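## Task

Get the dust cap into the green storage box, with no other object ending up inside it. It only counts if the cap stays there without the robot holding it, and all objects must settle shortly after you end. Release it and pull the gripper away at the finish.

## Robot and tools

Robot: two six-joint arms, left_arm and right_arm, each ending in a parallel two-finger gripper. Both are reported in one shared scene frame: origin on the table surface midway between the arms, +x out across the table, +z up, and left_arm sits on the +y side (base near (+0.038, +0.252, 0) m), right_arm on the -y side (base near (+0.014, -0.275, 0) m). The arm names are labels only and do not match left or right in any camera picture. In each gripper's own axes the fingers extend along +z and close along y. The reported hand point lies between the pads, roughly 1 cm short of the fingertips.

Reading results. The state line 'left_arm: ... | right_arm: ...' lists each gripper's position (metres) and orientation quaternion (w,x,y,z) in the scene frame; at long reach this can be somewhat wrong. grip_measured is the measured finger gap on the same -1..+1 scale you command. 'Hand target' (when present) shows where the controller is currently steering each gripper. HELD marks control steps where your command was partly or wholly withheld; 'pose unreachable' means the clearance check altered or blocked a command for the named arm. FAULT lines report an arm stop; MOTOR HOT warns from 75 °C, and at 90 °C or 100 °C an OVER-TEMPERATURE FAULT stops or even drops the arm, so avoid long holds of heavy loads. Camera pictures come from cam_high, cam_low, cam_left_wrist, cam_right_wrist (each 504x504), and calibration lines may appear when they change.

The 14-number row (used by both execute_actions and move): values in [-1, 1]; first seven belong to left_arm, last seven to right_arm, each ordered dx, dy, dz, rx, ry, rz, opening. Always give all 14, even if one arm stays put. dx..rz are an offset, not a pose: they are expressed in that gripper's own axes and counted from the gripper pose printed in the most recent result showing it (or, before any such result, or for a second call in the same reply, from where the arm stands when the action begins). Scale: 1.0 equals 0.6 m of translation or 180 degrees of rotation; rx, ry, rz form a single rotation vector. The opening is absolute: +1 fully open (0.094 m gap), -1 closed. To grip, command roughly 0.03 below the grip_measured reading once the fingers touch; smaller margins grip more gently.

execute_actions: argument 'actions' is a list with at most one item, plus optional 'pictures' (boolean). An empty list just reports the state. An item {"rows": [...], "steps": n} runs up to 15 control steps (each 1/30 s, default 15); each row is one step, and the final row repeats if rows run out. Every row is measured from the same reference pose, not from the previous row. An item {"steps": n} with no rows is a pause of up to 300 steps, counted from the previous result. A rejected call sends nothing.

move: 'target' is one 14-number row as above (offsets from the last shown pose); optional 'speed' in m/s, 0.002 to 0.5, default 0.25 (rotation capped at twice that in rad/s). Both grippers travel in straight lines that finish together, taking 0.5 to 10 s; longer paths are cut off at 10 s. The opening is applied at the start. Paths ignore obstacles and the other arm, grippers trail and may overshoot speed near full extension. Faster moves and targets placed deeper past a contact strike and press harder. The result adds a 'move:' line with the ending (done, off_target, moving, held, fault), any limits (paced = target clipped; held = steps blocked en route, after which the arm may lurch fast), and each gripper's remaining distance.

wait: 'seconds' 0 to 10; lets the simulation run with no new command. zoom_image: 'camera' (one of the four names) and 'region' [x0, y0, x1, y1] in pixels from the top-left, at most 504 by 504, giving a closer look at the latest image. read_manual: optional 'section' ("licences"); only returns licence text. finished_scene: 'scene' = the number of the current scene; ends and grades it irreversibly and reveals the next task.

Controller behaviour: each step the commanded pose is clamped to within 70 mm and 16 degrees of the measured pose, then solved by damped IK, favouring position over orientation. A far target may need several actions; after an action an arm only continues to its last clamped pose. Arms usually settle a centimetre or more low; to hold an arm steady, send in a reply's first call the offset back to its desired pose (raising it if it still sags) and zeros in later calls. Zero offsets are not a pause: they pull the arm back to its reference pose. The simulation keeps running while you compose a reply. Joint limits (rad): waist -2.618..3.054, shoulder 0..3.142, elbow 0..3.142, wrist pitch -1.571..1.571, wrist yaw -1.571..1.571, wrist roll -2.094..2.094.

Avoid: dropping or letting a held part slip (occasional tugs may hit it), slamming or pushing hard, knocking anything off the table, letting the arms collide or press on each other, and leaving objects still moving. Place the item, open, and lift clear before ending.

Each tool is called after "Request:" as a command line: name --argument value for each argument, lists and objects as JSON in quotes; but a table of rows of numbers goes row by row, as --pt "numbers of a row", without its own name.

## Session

Request:
execute_actions --actions '[]'

Scene clock: 0.00 s of 4200.00 s.
left_arm: end_effector_position=(+0.2065, +0.4328, +0.1268) grip_measured=+1.000 end_effector_quat_wxyz=(+0.441, -0.527, +0.632, -0.357) | right_arm: end_effector_position=(+0.1490, -0.0658, +0.2485) grip_measured=+1.000 end_effector_quat_wxyz=(+0.317, -0.100, +0.664, +0.670)
Joint positions: left_arm=[ 1.591  1.291  0.591 -0.79   1.205  0.109  0.094] | right_arm=[ 0.5    0.342  0.156  0.335 -0.848  1.091  0.094]
Joint velocities: left_arm=[-0.002  0.002 -0.017 -0.051  0.022  0.022  0.   ] | right_arm=[ 0.012  0.007 -0.002 -0.022 -0.022 -0.007  0.   ]
Motor temperatures (°C, as the motors report them): left_arm=[27 24 26 27 26 23] | right_arm=[27 26 28 26 25 24]
Hand target (left_arm): +0.207, +0.433, +0.129; +0.445, -0.523, +0.632, -0.358
Hand target (right_arm): +0.148, -0.066, +0.251; +0.320, -0.103, +0.662, +0.670
camera_calibration (this result's frames):
cam_left_wrist: T_world_to_cam=[[0.387118, 0.0000008314, 0.92203, -0.191535], [-0.573872, -0.782698, 0.240943, 0.4525], [0.721672, -0.622401, -0.302996, 0.288452], [0, 0, 0, 1]] pos_world=[0.125656, 0.533704, 0.154974]
cam_right_wrist: T_world_to_cam=[[0.777998, -0.172487, -0.604125, 0.0241577], [-0.564675, -0.613525, -0.552023, 0.183027], [-0.275429, 0.770607, -0.57472, 0.334464], [0, 0, 0, 1]] pos_world=[0.176677, -0.141282, 0.307852]

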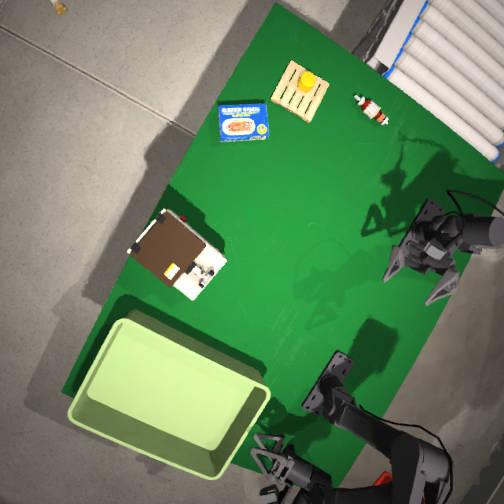

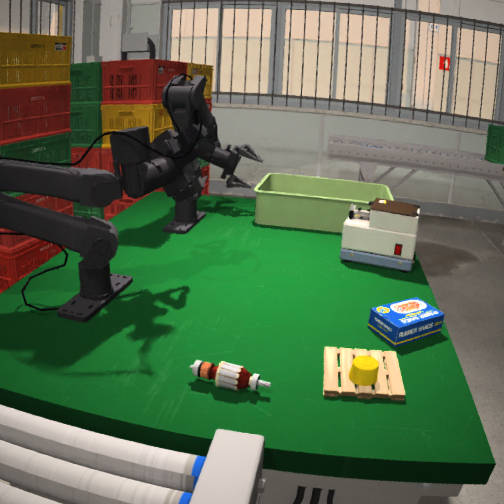

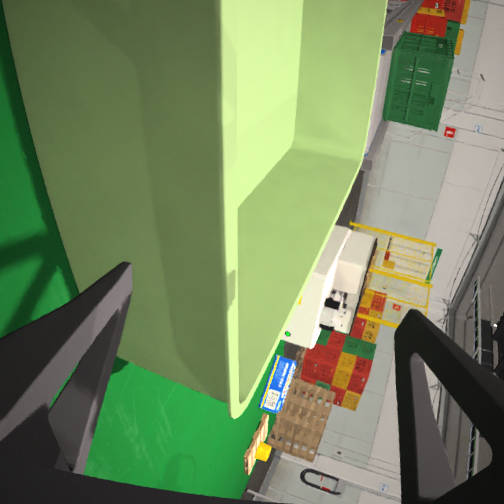

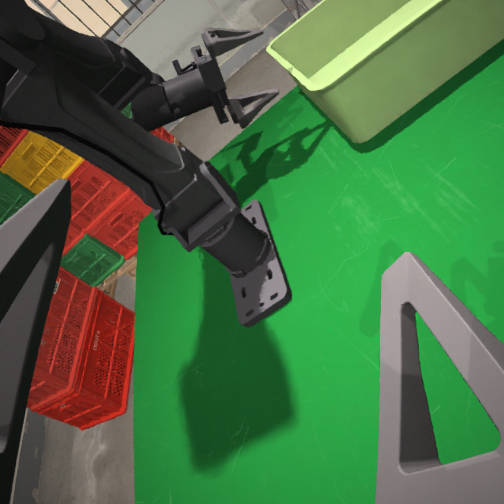

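Request:
move --target '[-0.02,-0.095,-0.072,0,0,0,1,0,0,0,0,0,0,1]'

Request:
move --target '[0.367,-0.035,0.043,-0.131,0.442,0.592,1,-0.532,-0.585,-0.423,0.527,0.029,0.004,1]' --speed 0.3

Scene clock: 23.33 s of 4200.00 s.
left_arm: end_effector_position=(+0.1893, +0.4282, +0.1936) grip_measured=+1.000 end_effector_quat_wxyz=(+0.437, -0.527, +0.634, -0.360) | right_arm: end_effector_position=(+0.1490, -0.0658, +0.2485) grip_measured=+1.000 end_effector_quat_wxyz=(+0.317, -0.100, +0.664, +0.670)
Joint positions: left_arm=[ 1.688  1.269  0.852 -1.348  1.197  0.397  0.094] | right_arm=[ 0.5    0.342  0.156  0.335 -0.848  1.091  0.094]
Joint velocities: left_arm=[ 0.007  0.002  0.002 -0.066 -0.022 -0.081  0.   ] | right_arm=[ 0.007 -0.007 -0.007 -0.037 -0.022  0.007  0.   ]
Motor temperatures (°C, as the motors report them): left_arm=[27 25 27 27 26 23] | right_arm=[27 26 30 29 25 24]
Hand target (left_arm): +0.187, +0.434, +0.197; +0.442, -0.527, +0.632, -0.357
Hand target (right_arm): +0.149, -0.066, +0.248; +0.317, -0.100, +0.664, +0.670
Off the commanded pose (left_arm): 0.006 m, 1 deg.
Off the commanded pose (right_arm): 0.000 m, 0 deg.
After step 90, 19.10 s passed at rest.
move: done
camera_calibration (this result's frames):
cam_left_wrist: T_world_to_cam=[[0.389153, 0.00274405, 0.921169, -0.247886], [-0.578685, -0.777317, 0.246784, 0.420342], [0.716717, -0.629104, -0.300907, 0.321615], [0, 0, 0, 1]] pos_world=[0.109204, 0.529748, 0.221388]
cam_right_wrist: T_world_to_cam=[[0.777998, -0.172487, -0.604125, 0.0241577], [-0.564675, -0.613525, -0.552023, 0.183027], [-0.275429, 0.770607, -0.57472, 0.334464], [0, 0, 0, 1]] pos_world=[0.176677, -0.141282, 0.307852]

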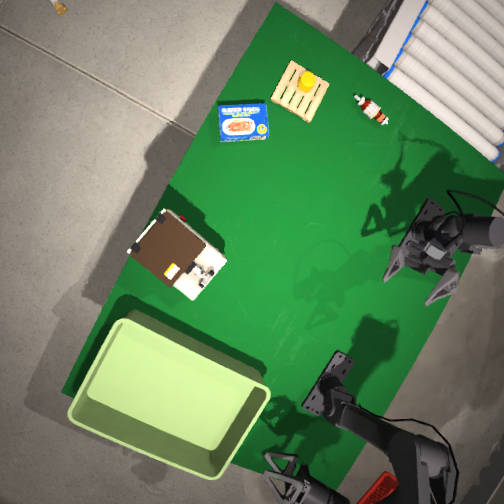

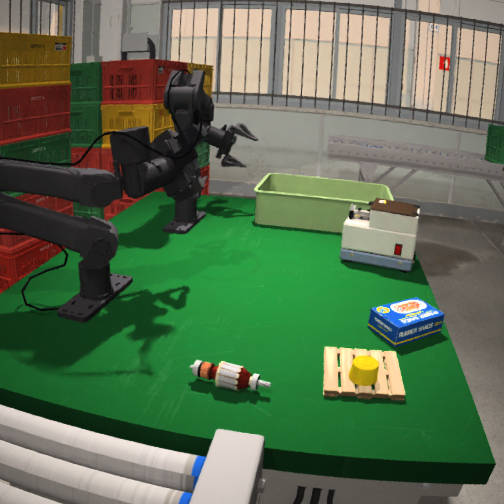

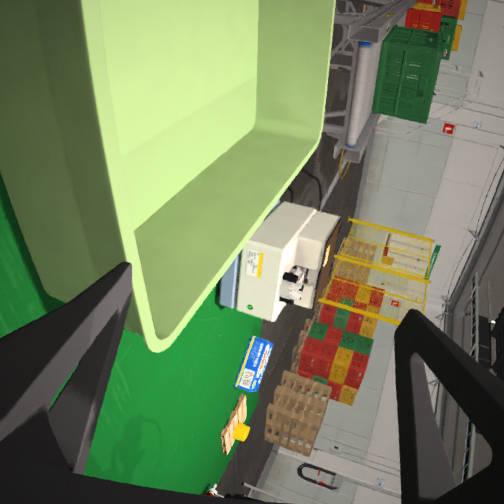

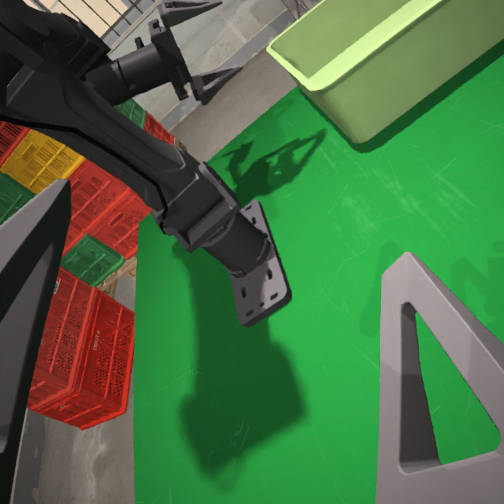

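Scene clock: 27.83 s of 4200.00 s.
left_arm: end_effector_position=(+0.2056, +0.2093, +0.1608) grip_measured=+1.000 end_effector_quat_wxyz=(-0.007, +0.388, +0.922, -0.008) | right_arm: end_effector_position=(+0.5129, -0.4315, +0.1032) grip_measured=+1.000 end_effector_quat_wxyz=(+0.251, +0.140, +0.957, -0.032)
Joint positions: left_arm=[-0.204  1.218  1.149 -1.518  0.013  0.556  0.094] | right_arm=[-0.239  2.09   1.739 -0.71  -0.02  -0.016  0.094]
Joint velocities: left_arm=[-0.007 -0.007 -0.007 -0.051 -0.051  0.022  0.   ] | right_arm=[-0.012 -0.007 -0.002 -0.007  0.022  0.051  0.   ]
Motor temperatures (°C, as the motors report them): left_arm=[27 25 28 27 26 23] | right_arm=[27 26 31 29 25 24]
Hand target (left_arm): +0.208, +0.208, +0.164; -0.009, +0.391, +0.920, -0.005
Hand target (right_arm): +0.518, -0.430, +0.109; +0.254, +0.141, +0.956, -0.035
Off the commanded pose (left_arm): 0.005 m, 1 deg.
Off the commanded pose (right_arm): 0.011 m, 1 deg.
move: off_target (right_arm)
camera_calibration (this result's frames):
cam_left_wrist: T_world_to_cam=[[-0.571381, -0.820553, -0.0147437, 0.296912], [-0.635176, 0.430777, 0.641079, -0.0369324], [-0.519688, 0.375665, -0.767334, 0.281305], [0, 0, 0, 1]] pos_world=[0.292382, 0.153865, 0.243909]
cam_right_wrist: T_world_to_cam=[[-0.00203241, -0.988923, 0.148418, -0.439703], [-0.905925, 0.0646661, 0.418471, 0.451488], [-0.423433, -0.133605, -0.896021, 0.351938], [0, 0, 0, 1]] pos_world=[0.557143, -0.417008, 0.191669]

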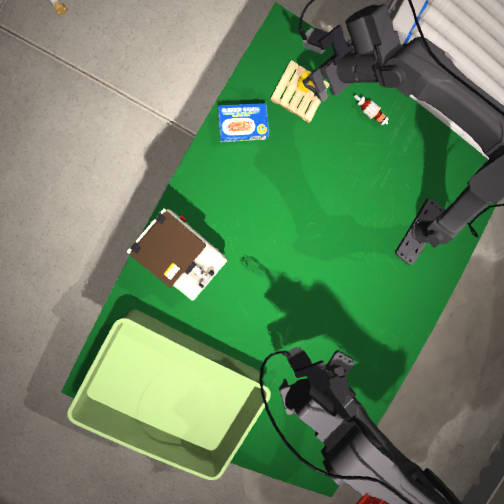

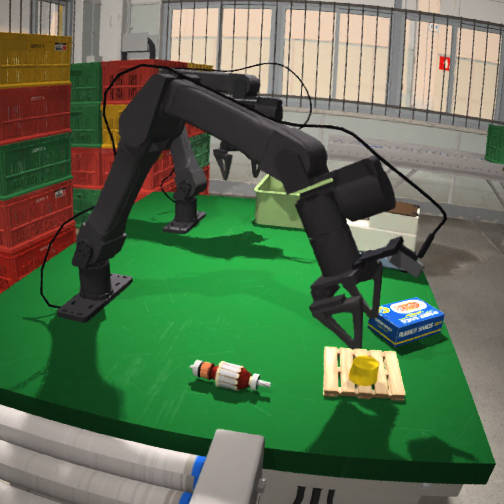

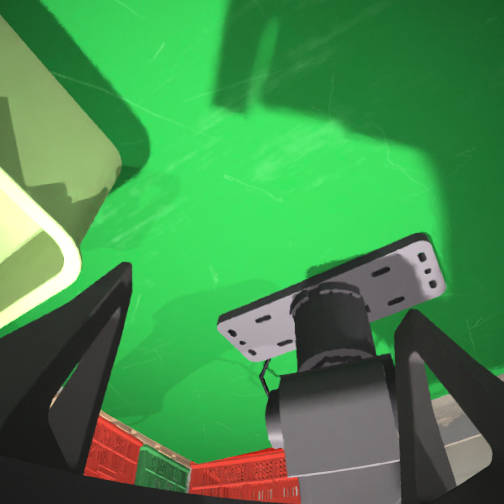

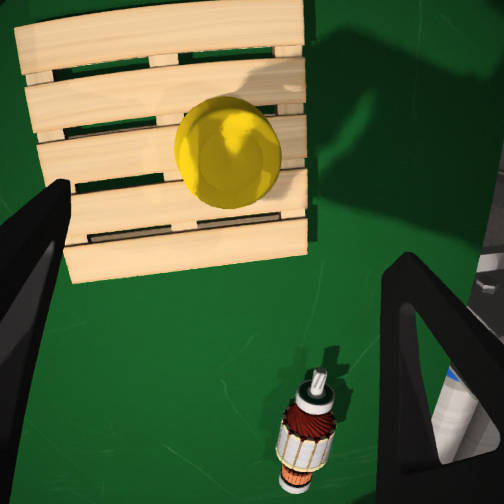

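Request:
move --target '[0,0,0,0,0,0,1,0.041,0.005,0.107,0,0,0,1]' --speed 0.05

Request:
zoom_image --camera "cam_low" --region '[300, 300, 440, 420]'

Scene clock: 36.13 s of 4200.00 s.
left_arm: end_effector_position=(+0.2055, +0.2097, +0.1608) grip_measured=+1.000 end_effector_quat_wxyz=(-0.008, +0.388, +0.922, -0.007) | right_arm: end_effector_position=(+0.5274, -0.4366, +0.0466) grip_measured=+1.000 end_effector_quat_wxyz=(+0.261, +0.140, +0.954, -0.034)
Joint positions: left_arm=[-0.204  1.218  1.149 -1.519  0.011  0.555  0.094] | right_arm=[-0.239  2.18   1.641 -0.498 -0.018 -0.016  0.094]
Joint velocities: left_arm=[ 0.012 -0.002 -0.002  0.022  0.007 -0.081  0.   ] | right_arm=[-0.017  0.002 -0.017  0.022  0.037  0.007  0.   ]
Motor temperatures (°C, as the motors report them): left_arm=[27 24 28 27 26 23] | right_arm=[27 28 31 29 25 24]
Hand target (left_arm): +0.206, +0.209, +0.161; -0.007, +0.388, +0.922, -0.008
Hand target (right_arm): +0.523, -0.431, +0.035; +0.251, +0.140, +0.957, -0.032
Off the commanded pose (left_arm): 0.000 m, 0 deg.
Off the commanded pose (right_arm): 0.013 m, 1 deg.
After step 90, 3.47 s passed at rest.
move: off_target (right_arm)
camera_calibration (this result's frames):
cam_left_wrist: T_world_to_cam=[[-0.570473, -0.821155, -0.0162645, 0.297345], [-0.635465, 0.428752, 0.642149, -0.0368472], [-0.520331, 0.376665, -0.766407, 0.280883], [0, 0, 0, 1]] pos_world=[0.292365, 0.154166, 0.243769]
cam_right_wrist: T_world_to_cam=[[-0.00633725, -0.987572, 0.157042, -0.433874], [-0.914352, 0.0693068, 0.398945, 0.495974], [-0.404871, -0.141063, -0.903427, 0.29401], [0, 0, 0, 1]] pos_world=[0.569782, -0.421383, 0.135886]

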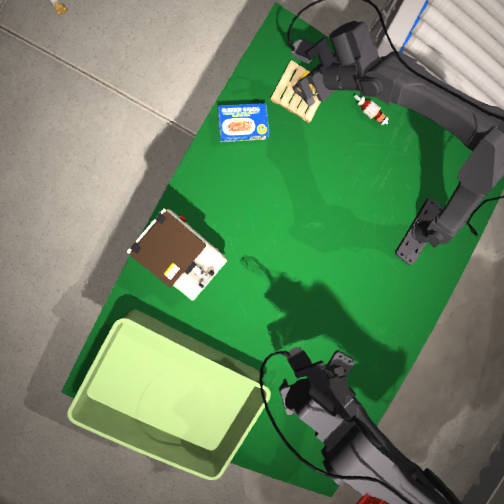

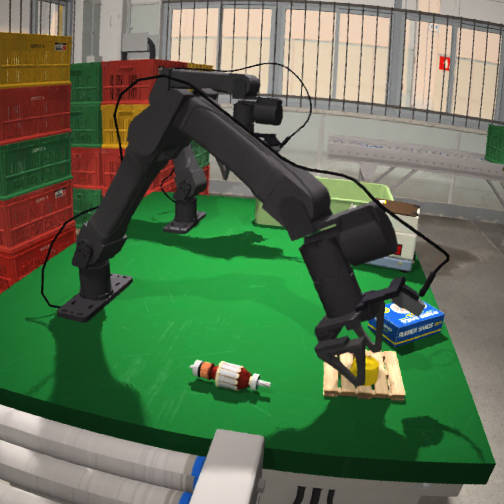

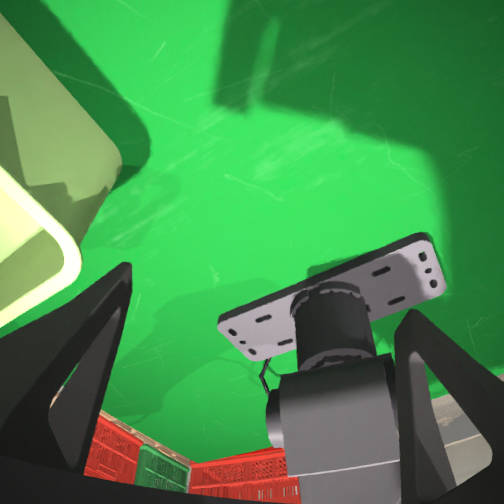

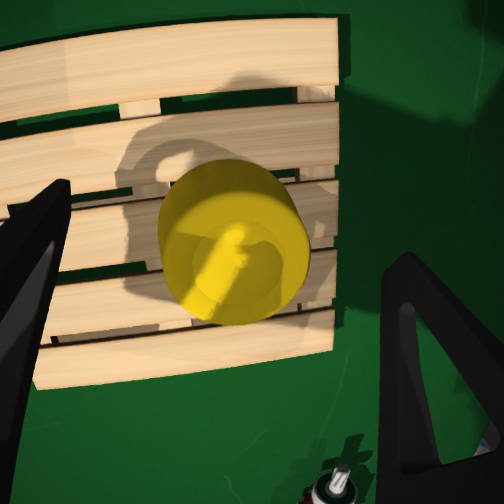

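Region (300, 300, 440, 420) of cam_low's 504x504 image, scaled by 3.600, with more detail than that image has; it fills the top 432 rows of this view, and the rest is white.

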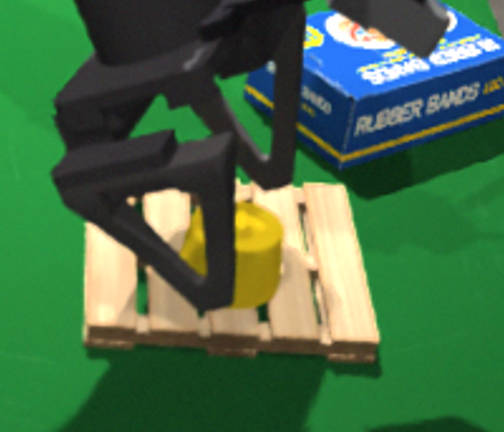

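Request:
move --target '[0,0,0,0,0,0,1,0.031,0.005,0.03,0,0.007,0,1]' --speed 0.03

Request:
move --target '[0,0,0,0,0,0,1,0,0,0,0,0,0,-0.22]'

Scene clock: 42.10 s of 4200.00 s.
left_arm: end_effector_position=(+0.2055, +0.2097, +0.1608) grip_measured=+1.000 end_effector_quat_wxyz=(-0.008, +0.388, +0.922, -0.007) | right_arm: end_effector_position=(+0.5271, -0.4365, +0.0395) grip_measured=+1.000 end_effector_quat_wxyz=(+0.267, +0.140, +0.953, -0.035)
Joint positions: left_arm=[-0.204  1.218  1.149 -1.519  0.011  0.555  0.094] | right_arm=[-0.239  2.18   1.605 -0.45  -0.018 -0.016  0.094]
Joint velocities: left_arm=[-0.012 -0.002 -0.022  0.022 -0.066 -0.022  0.   ] | right_arm=[-0.007  0.002  0.002  0.051 -0.066  0.022  0.   ]
Motor temperatures (°C, as the motors report them): left_arm=[27 24 28 27 26 23] | right_arm=[27 29 31 29 25 24]
Hand target (left_arm): +0.205, +0.210, +0.161; -0.008, +0.388, +0.922, -0.007
Hand target (right_arm): +0.521, -0.432, +0.022; +0.251, +0.141, +0.957, -0.033
Off the commanded pose (left_arm): 0.000 m, 0 deg.
Off the commanded pose (right_arm): 0.019 m, 2 deg.
After step 90, 1.87 s passed at rest.
move: off_target (right_arm)
camera_calibration (this result's frames):
cam_left_wrist: T_world_to_cam=[[-0.570473, -0.821155, -0.0162645, 0.297345], [-0.635465, 0.428752, 0.642149, -0.0368472], [-0.520331, 0.376665, -0.766407, 0.280883], [0, 0, 0, 1]] pos_world=[0.292365, 0.154166, 0.243769]
cam_right_wrist: T_world_to_cam=[[-0.00812404, -0.986994, 0.160553, -0.431594], [-0.918781, 0.0707394, 0.388377, 0.501922], [-0.394683, -0.144358, -0.907406, 0.280762], [0, 0, 0, 1]] pos_world=[0.568463, -0.420956, 0.129124]

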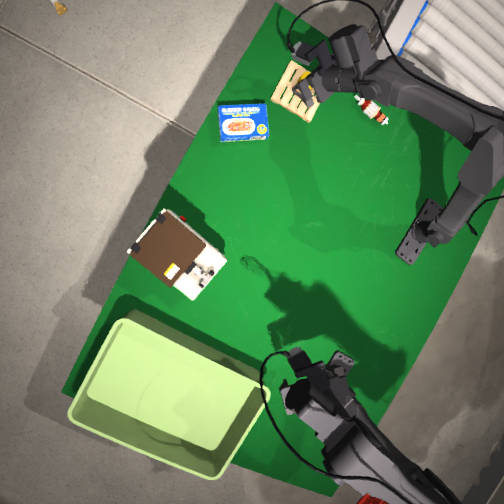

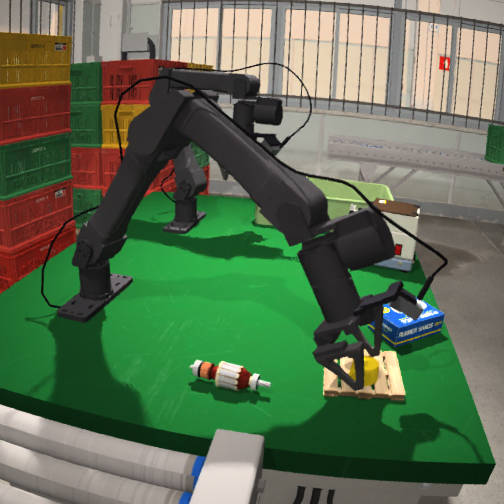

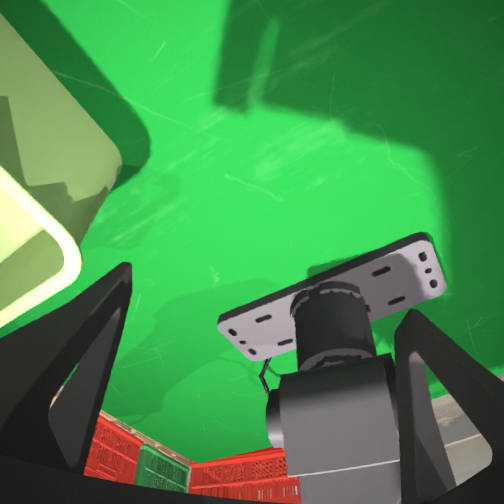

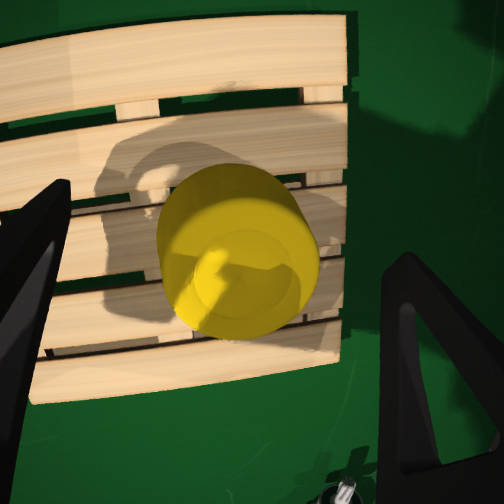

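Scene clock: 42.60 s of 4200.00 s.
left_arm: end_effector_position=(+0.2055, +0.2097, +0.1608) grip_measured=+1.000 end_effector_quat_wxyz=(-0.008, +0.388, +0.922, -0.007) | right_arm: end_effector_position=(+0.5272, -0.4365, +0.0395) grip_measured=-0.174 end_effector_quat_wxyz=(+0.267, +0.140, +0.953, -0.035)
Joint positions: left_arm=[-0.204  1.218  1.149 -1.519  0.011  0.555  0.094] | right_arm=[-0.239  2.18   1.605 -0.45  -0.018 -0.016  0.039]
Joint velocities: left_arm=[ 0.007 -0.007 -0.002  0.022 -0.037 -0.022  0.   ] | right_arm=[-0.007 -0.012  0.012  0.007  0.022  0.022 -0.   ]
Motor temperatures (°C, as the motors report them): left_arm=[27 24 28 27 26 23] | right_arm=[27 29 31 29 25 24]
Hand target (left_arm): +0.205, +0.210, +0.161; -0.008, +0.388, +0.922, -0.007
Hand target (right_arm): +0.527, -0.436, +0.039; +0.267, +0.140, +0.953, -0.035
Off the commanded pose (left_arm): 0.000 m, 0 deg.
Off the commanded pose (right_arm): 0.000 m, 0 deg.
move: done
camera_calibration (this result's frames):
cam_left_wrist: T_world_to_cam=[[-0.570473, -0.821155, -0.0162645, 0.297345], [-0.635465, 0.428752, 0.642149, -0.0368472], [-0.520331, 0.376665, -0.766407, 0.280883], [0, 0, 0, 1]] pos_world=[0.292365, 0.154166, 0.243769]
cam_right_wrist: T_world_to_cam=[[-0.00818234, -0.986975, 0.160666, -0.431591], [-0.918922, 0.070785, 0.388035, 0.502084], [-0.394354, -0.144464, -0.907532, 0.280618], [0, 0, 0, 1]] pos_world=[0.568507, -0.420971, 0.129186]

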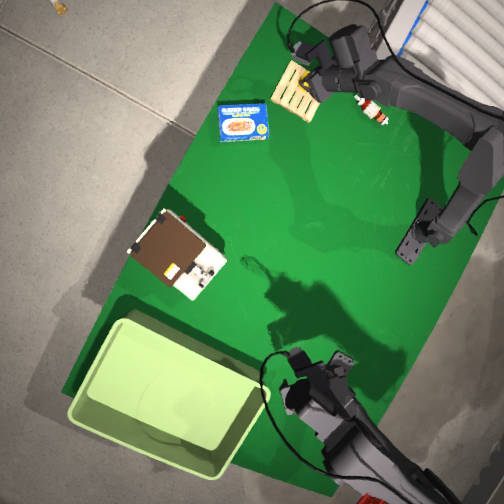

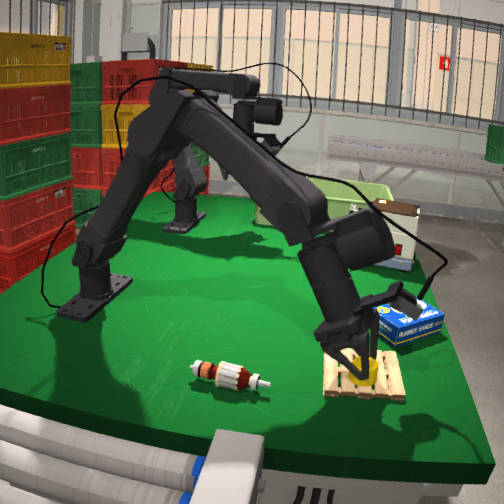

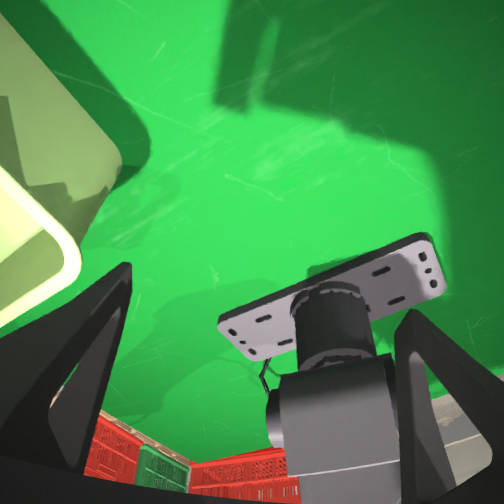

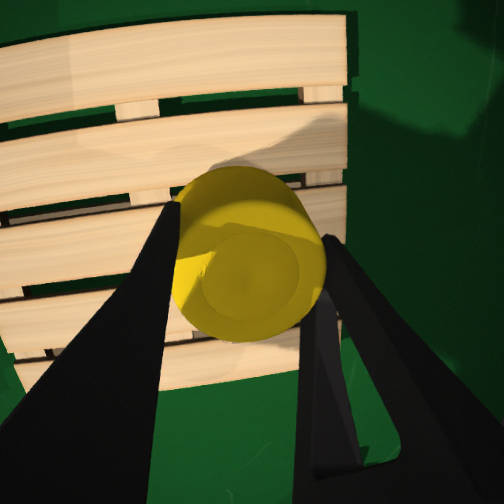

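Request:
move --target '[0,0,0,0,0,0,1,-0.052,0,-0.085,0,0,0,-0.21]' --speed 0.12

Request:
move --target '[0,0,0,0,0,-0.25,1,0.5,0.57,-0.297,-0.17,0,-0.287,-0.21]'

Scene clock: 50.20 s of 4200.00 s.
left_arm: end_effector_position=(+0.2055, +0.2097, +0.1608) grip_measured=+1.000 end_effector_quat_wxyz=(-0.008, +0.388, +0.922, -0.007) | right_arm: end_effector_position=(+0.5228, -0.4351, +0.0849) grip_measured=-0.174 end_effector_quat_wxyz=(+0.255, +0.141, +0.956, -0.034)
Joint positions: left_arm=[-0.204  1.218  1.149 -1.519  0.011  0.555  0.094] | right_arm=[-0.239  2.135  1.73  -0.646 -0.018 -0.016  0.039]
Joint velocities: left_arm=[-0.022  0.002 -0.007 -0.037  0.051 -0.007  0.   ] | right_arm=[-0.007  0.002  0.007 -0.037 -0.007 -0.007  0.   ]
Motor temperatures (°C, as the motors report them): left_arm=[27 24 28 27 26 23] | right_arm=[27 30 31 29 25 24]
Hand target (left_arm): +0.205, +0.210, +0.161; -0.008, +0.388, +0.922, -0.007
Hand target (right_arm): +0.527, -0.437, +0.099; +0.267, +0.140, +0.953, -0.036
Off the commanded pose (left_arm): 0.000 m, 0 deg.
Off the commanded pose (right_arm): 0.015 m, 1 deg.
After step 90, 3.43 s passed at rest.
move: off_target (right_arm)
camera_calibration (this result's frames):
cam_left_wrist: T_world_to_cam=[[-0.570473, -0.821155, -0.0162645, 0.297345], [-0.635465, 0.428752, 0.642149, -0.0368472], [-0.520331, 0.376665, -0.766407, 0.280883], [0, 0, 0, 1]] pos_world=[0.292365, 0.154166, 0.243769]
cam_right_wrist: T_world_to_cam=[[-0.00453439, -0.988155, 0.153394, -0.439324], [-0.909655, 0.0677878, 0.409796, 0.472319], [-0.41534, -0.137677, -0.899187, 0.333527], [0, 0, 0, 1]] pos_world=[0.566183, -0.420219, 0.173739]

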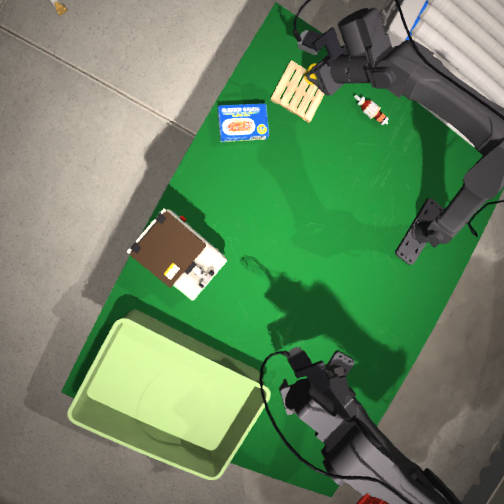

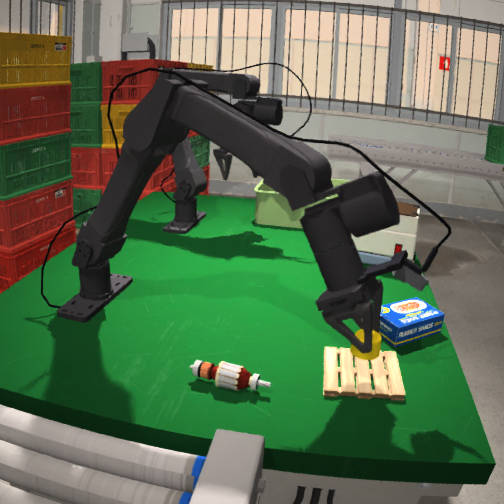

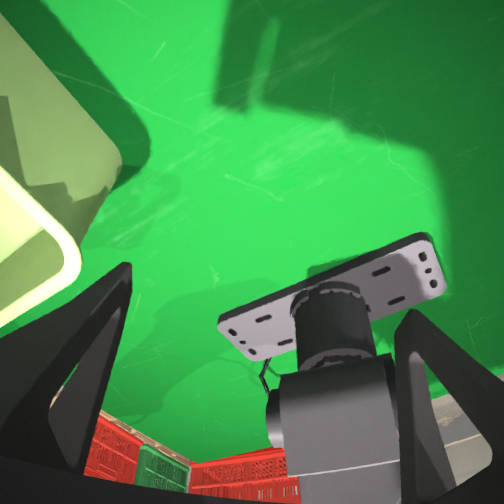

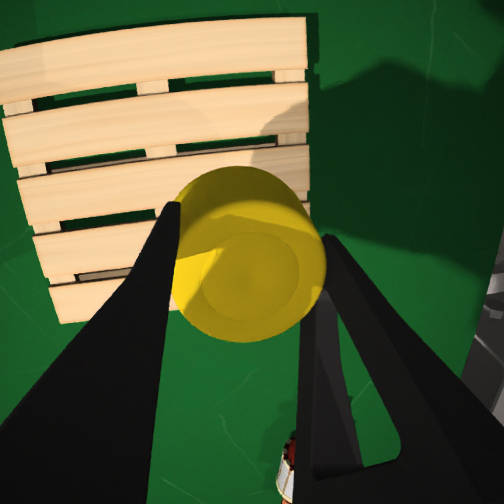

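Scene clock: 52.80 s of 4200.00 s.
left_arm: end_effector_position=(+0.2055, +0.2097, +0.1608) grip_measured=+1.000 end_effector_quat_wxyz=(-0.010, +0.009, +1.000, -0.003) | right_arm: end_effector_position=(+0.2813, -0.0121, +0.0832) grip_measured=-0.174 end_effector_quat_wxyz=(+0.230, -0.362, +0.898, +0.103)
Joint positions: left_arm=[-0.204  1.218  1.149 -1.519  0.011 -0.223  0.094] | right_arm=[ 0.839  1.554  0.982 -0.49  -0.02   0.004  0.039]
Joint velocities: left_arm=[-0.002 -0.002 -0.002  0.007 -0.007 -0.022  0.   ] | right_arm=[-0.002 -0.002 -0.012 -0.007 -0.066 -0.007  0.001]
Motor temperatures (°C, as the motors report them): left_arm=[27 24 28 27 26 23] | right_arm=[27 30 31 29 25 24]
Hand target (left_arm): +0.205, +0.210, +0.161; -0.010, +0.005, +1.000, -0.003
Hand target (right_arm): +0.289, -0.007, +0.090; +0.241, -0.355, +0.897, +0.104
Off the commanded pose (left_arm): 0.000 m, 0 deg.
Off the commanded pose (right_arm): 0.012 m, 2 deg.
move: off_target (right_arm)
camera_calibration (this result's frames):
cam_left_wrist: T_world_to_cam=[[0.169029, -0.985154, -0.0300138, 0.181981], [-0.746868, -0.147897, 0.648317, 0.105976], [-0.643131, -0.0871683, -0.760779, 0.402478], [0, 0, 0, 1]] pos_world=[0.307236, 0.230036, 0.242953]
cam_right_wrist: T_world_to_cam=[[0.86282, -0.48596, 0.13923, -0.258892], [-0.496019, -0.760747, 0.418603, 0.0976208], [-0.0975053, -0.43024, -0.897433, 0.196841], [0, 0, 0, 1]] pos_world=[0.290992, 0.0331423, 0.171833]

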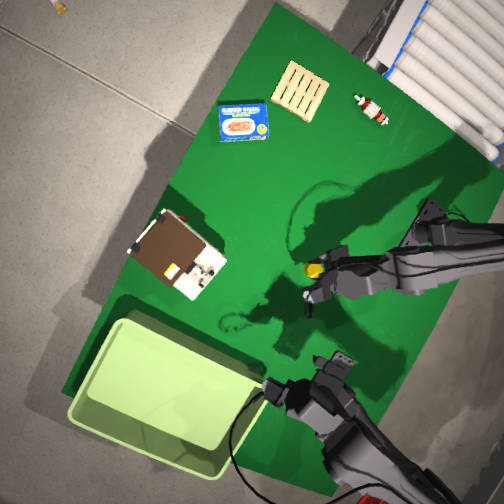

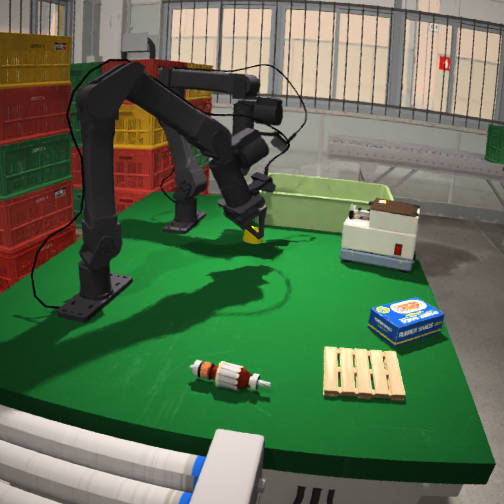

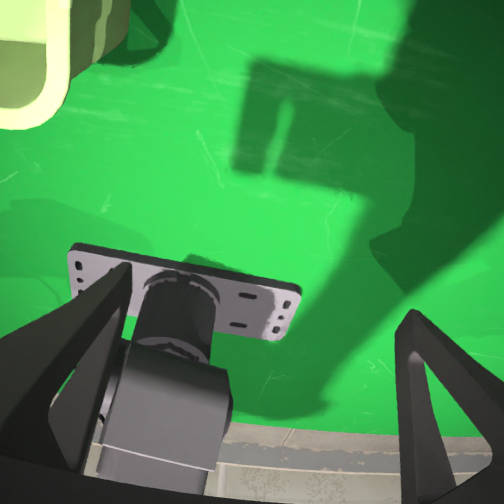

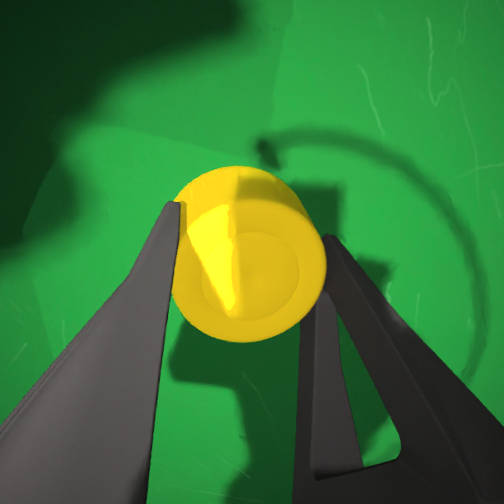

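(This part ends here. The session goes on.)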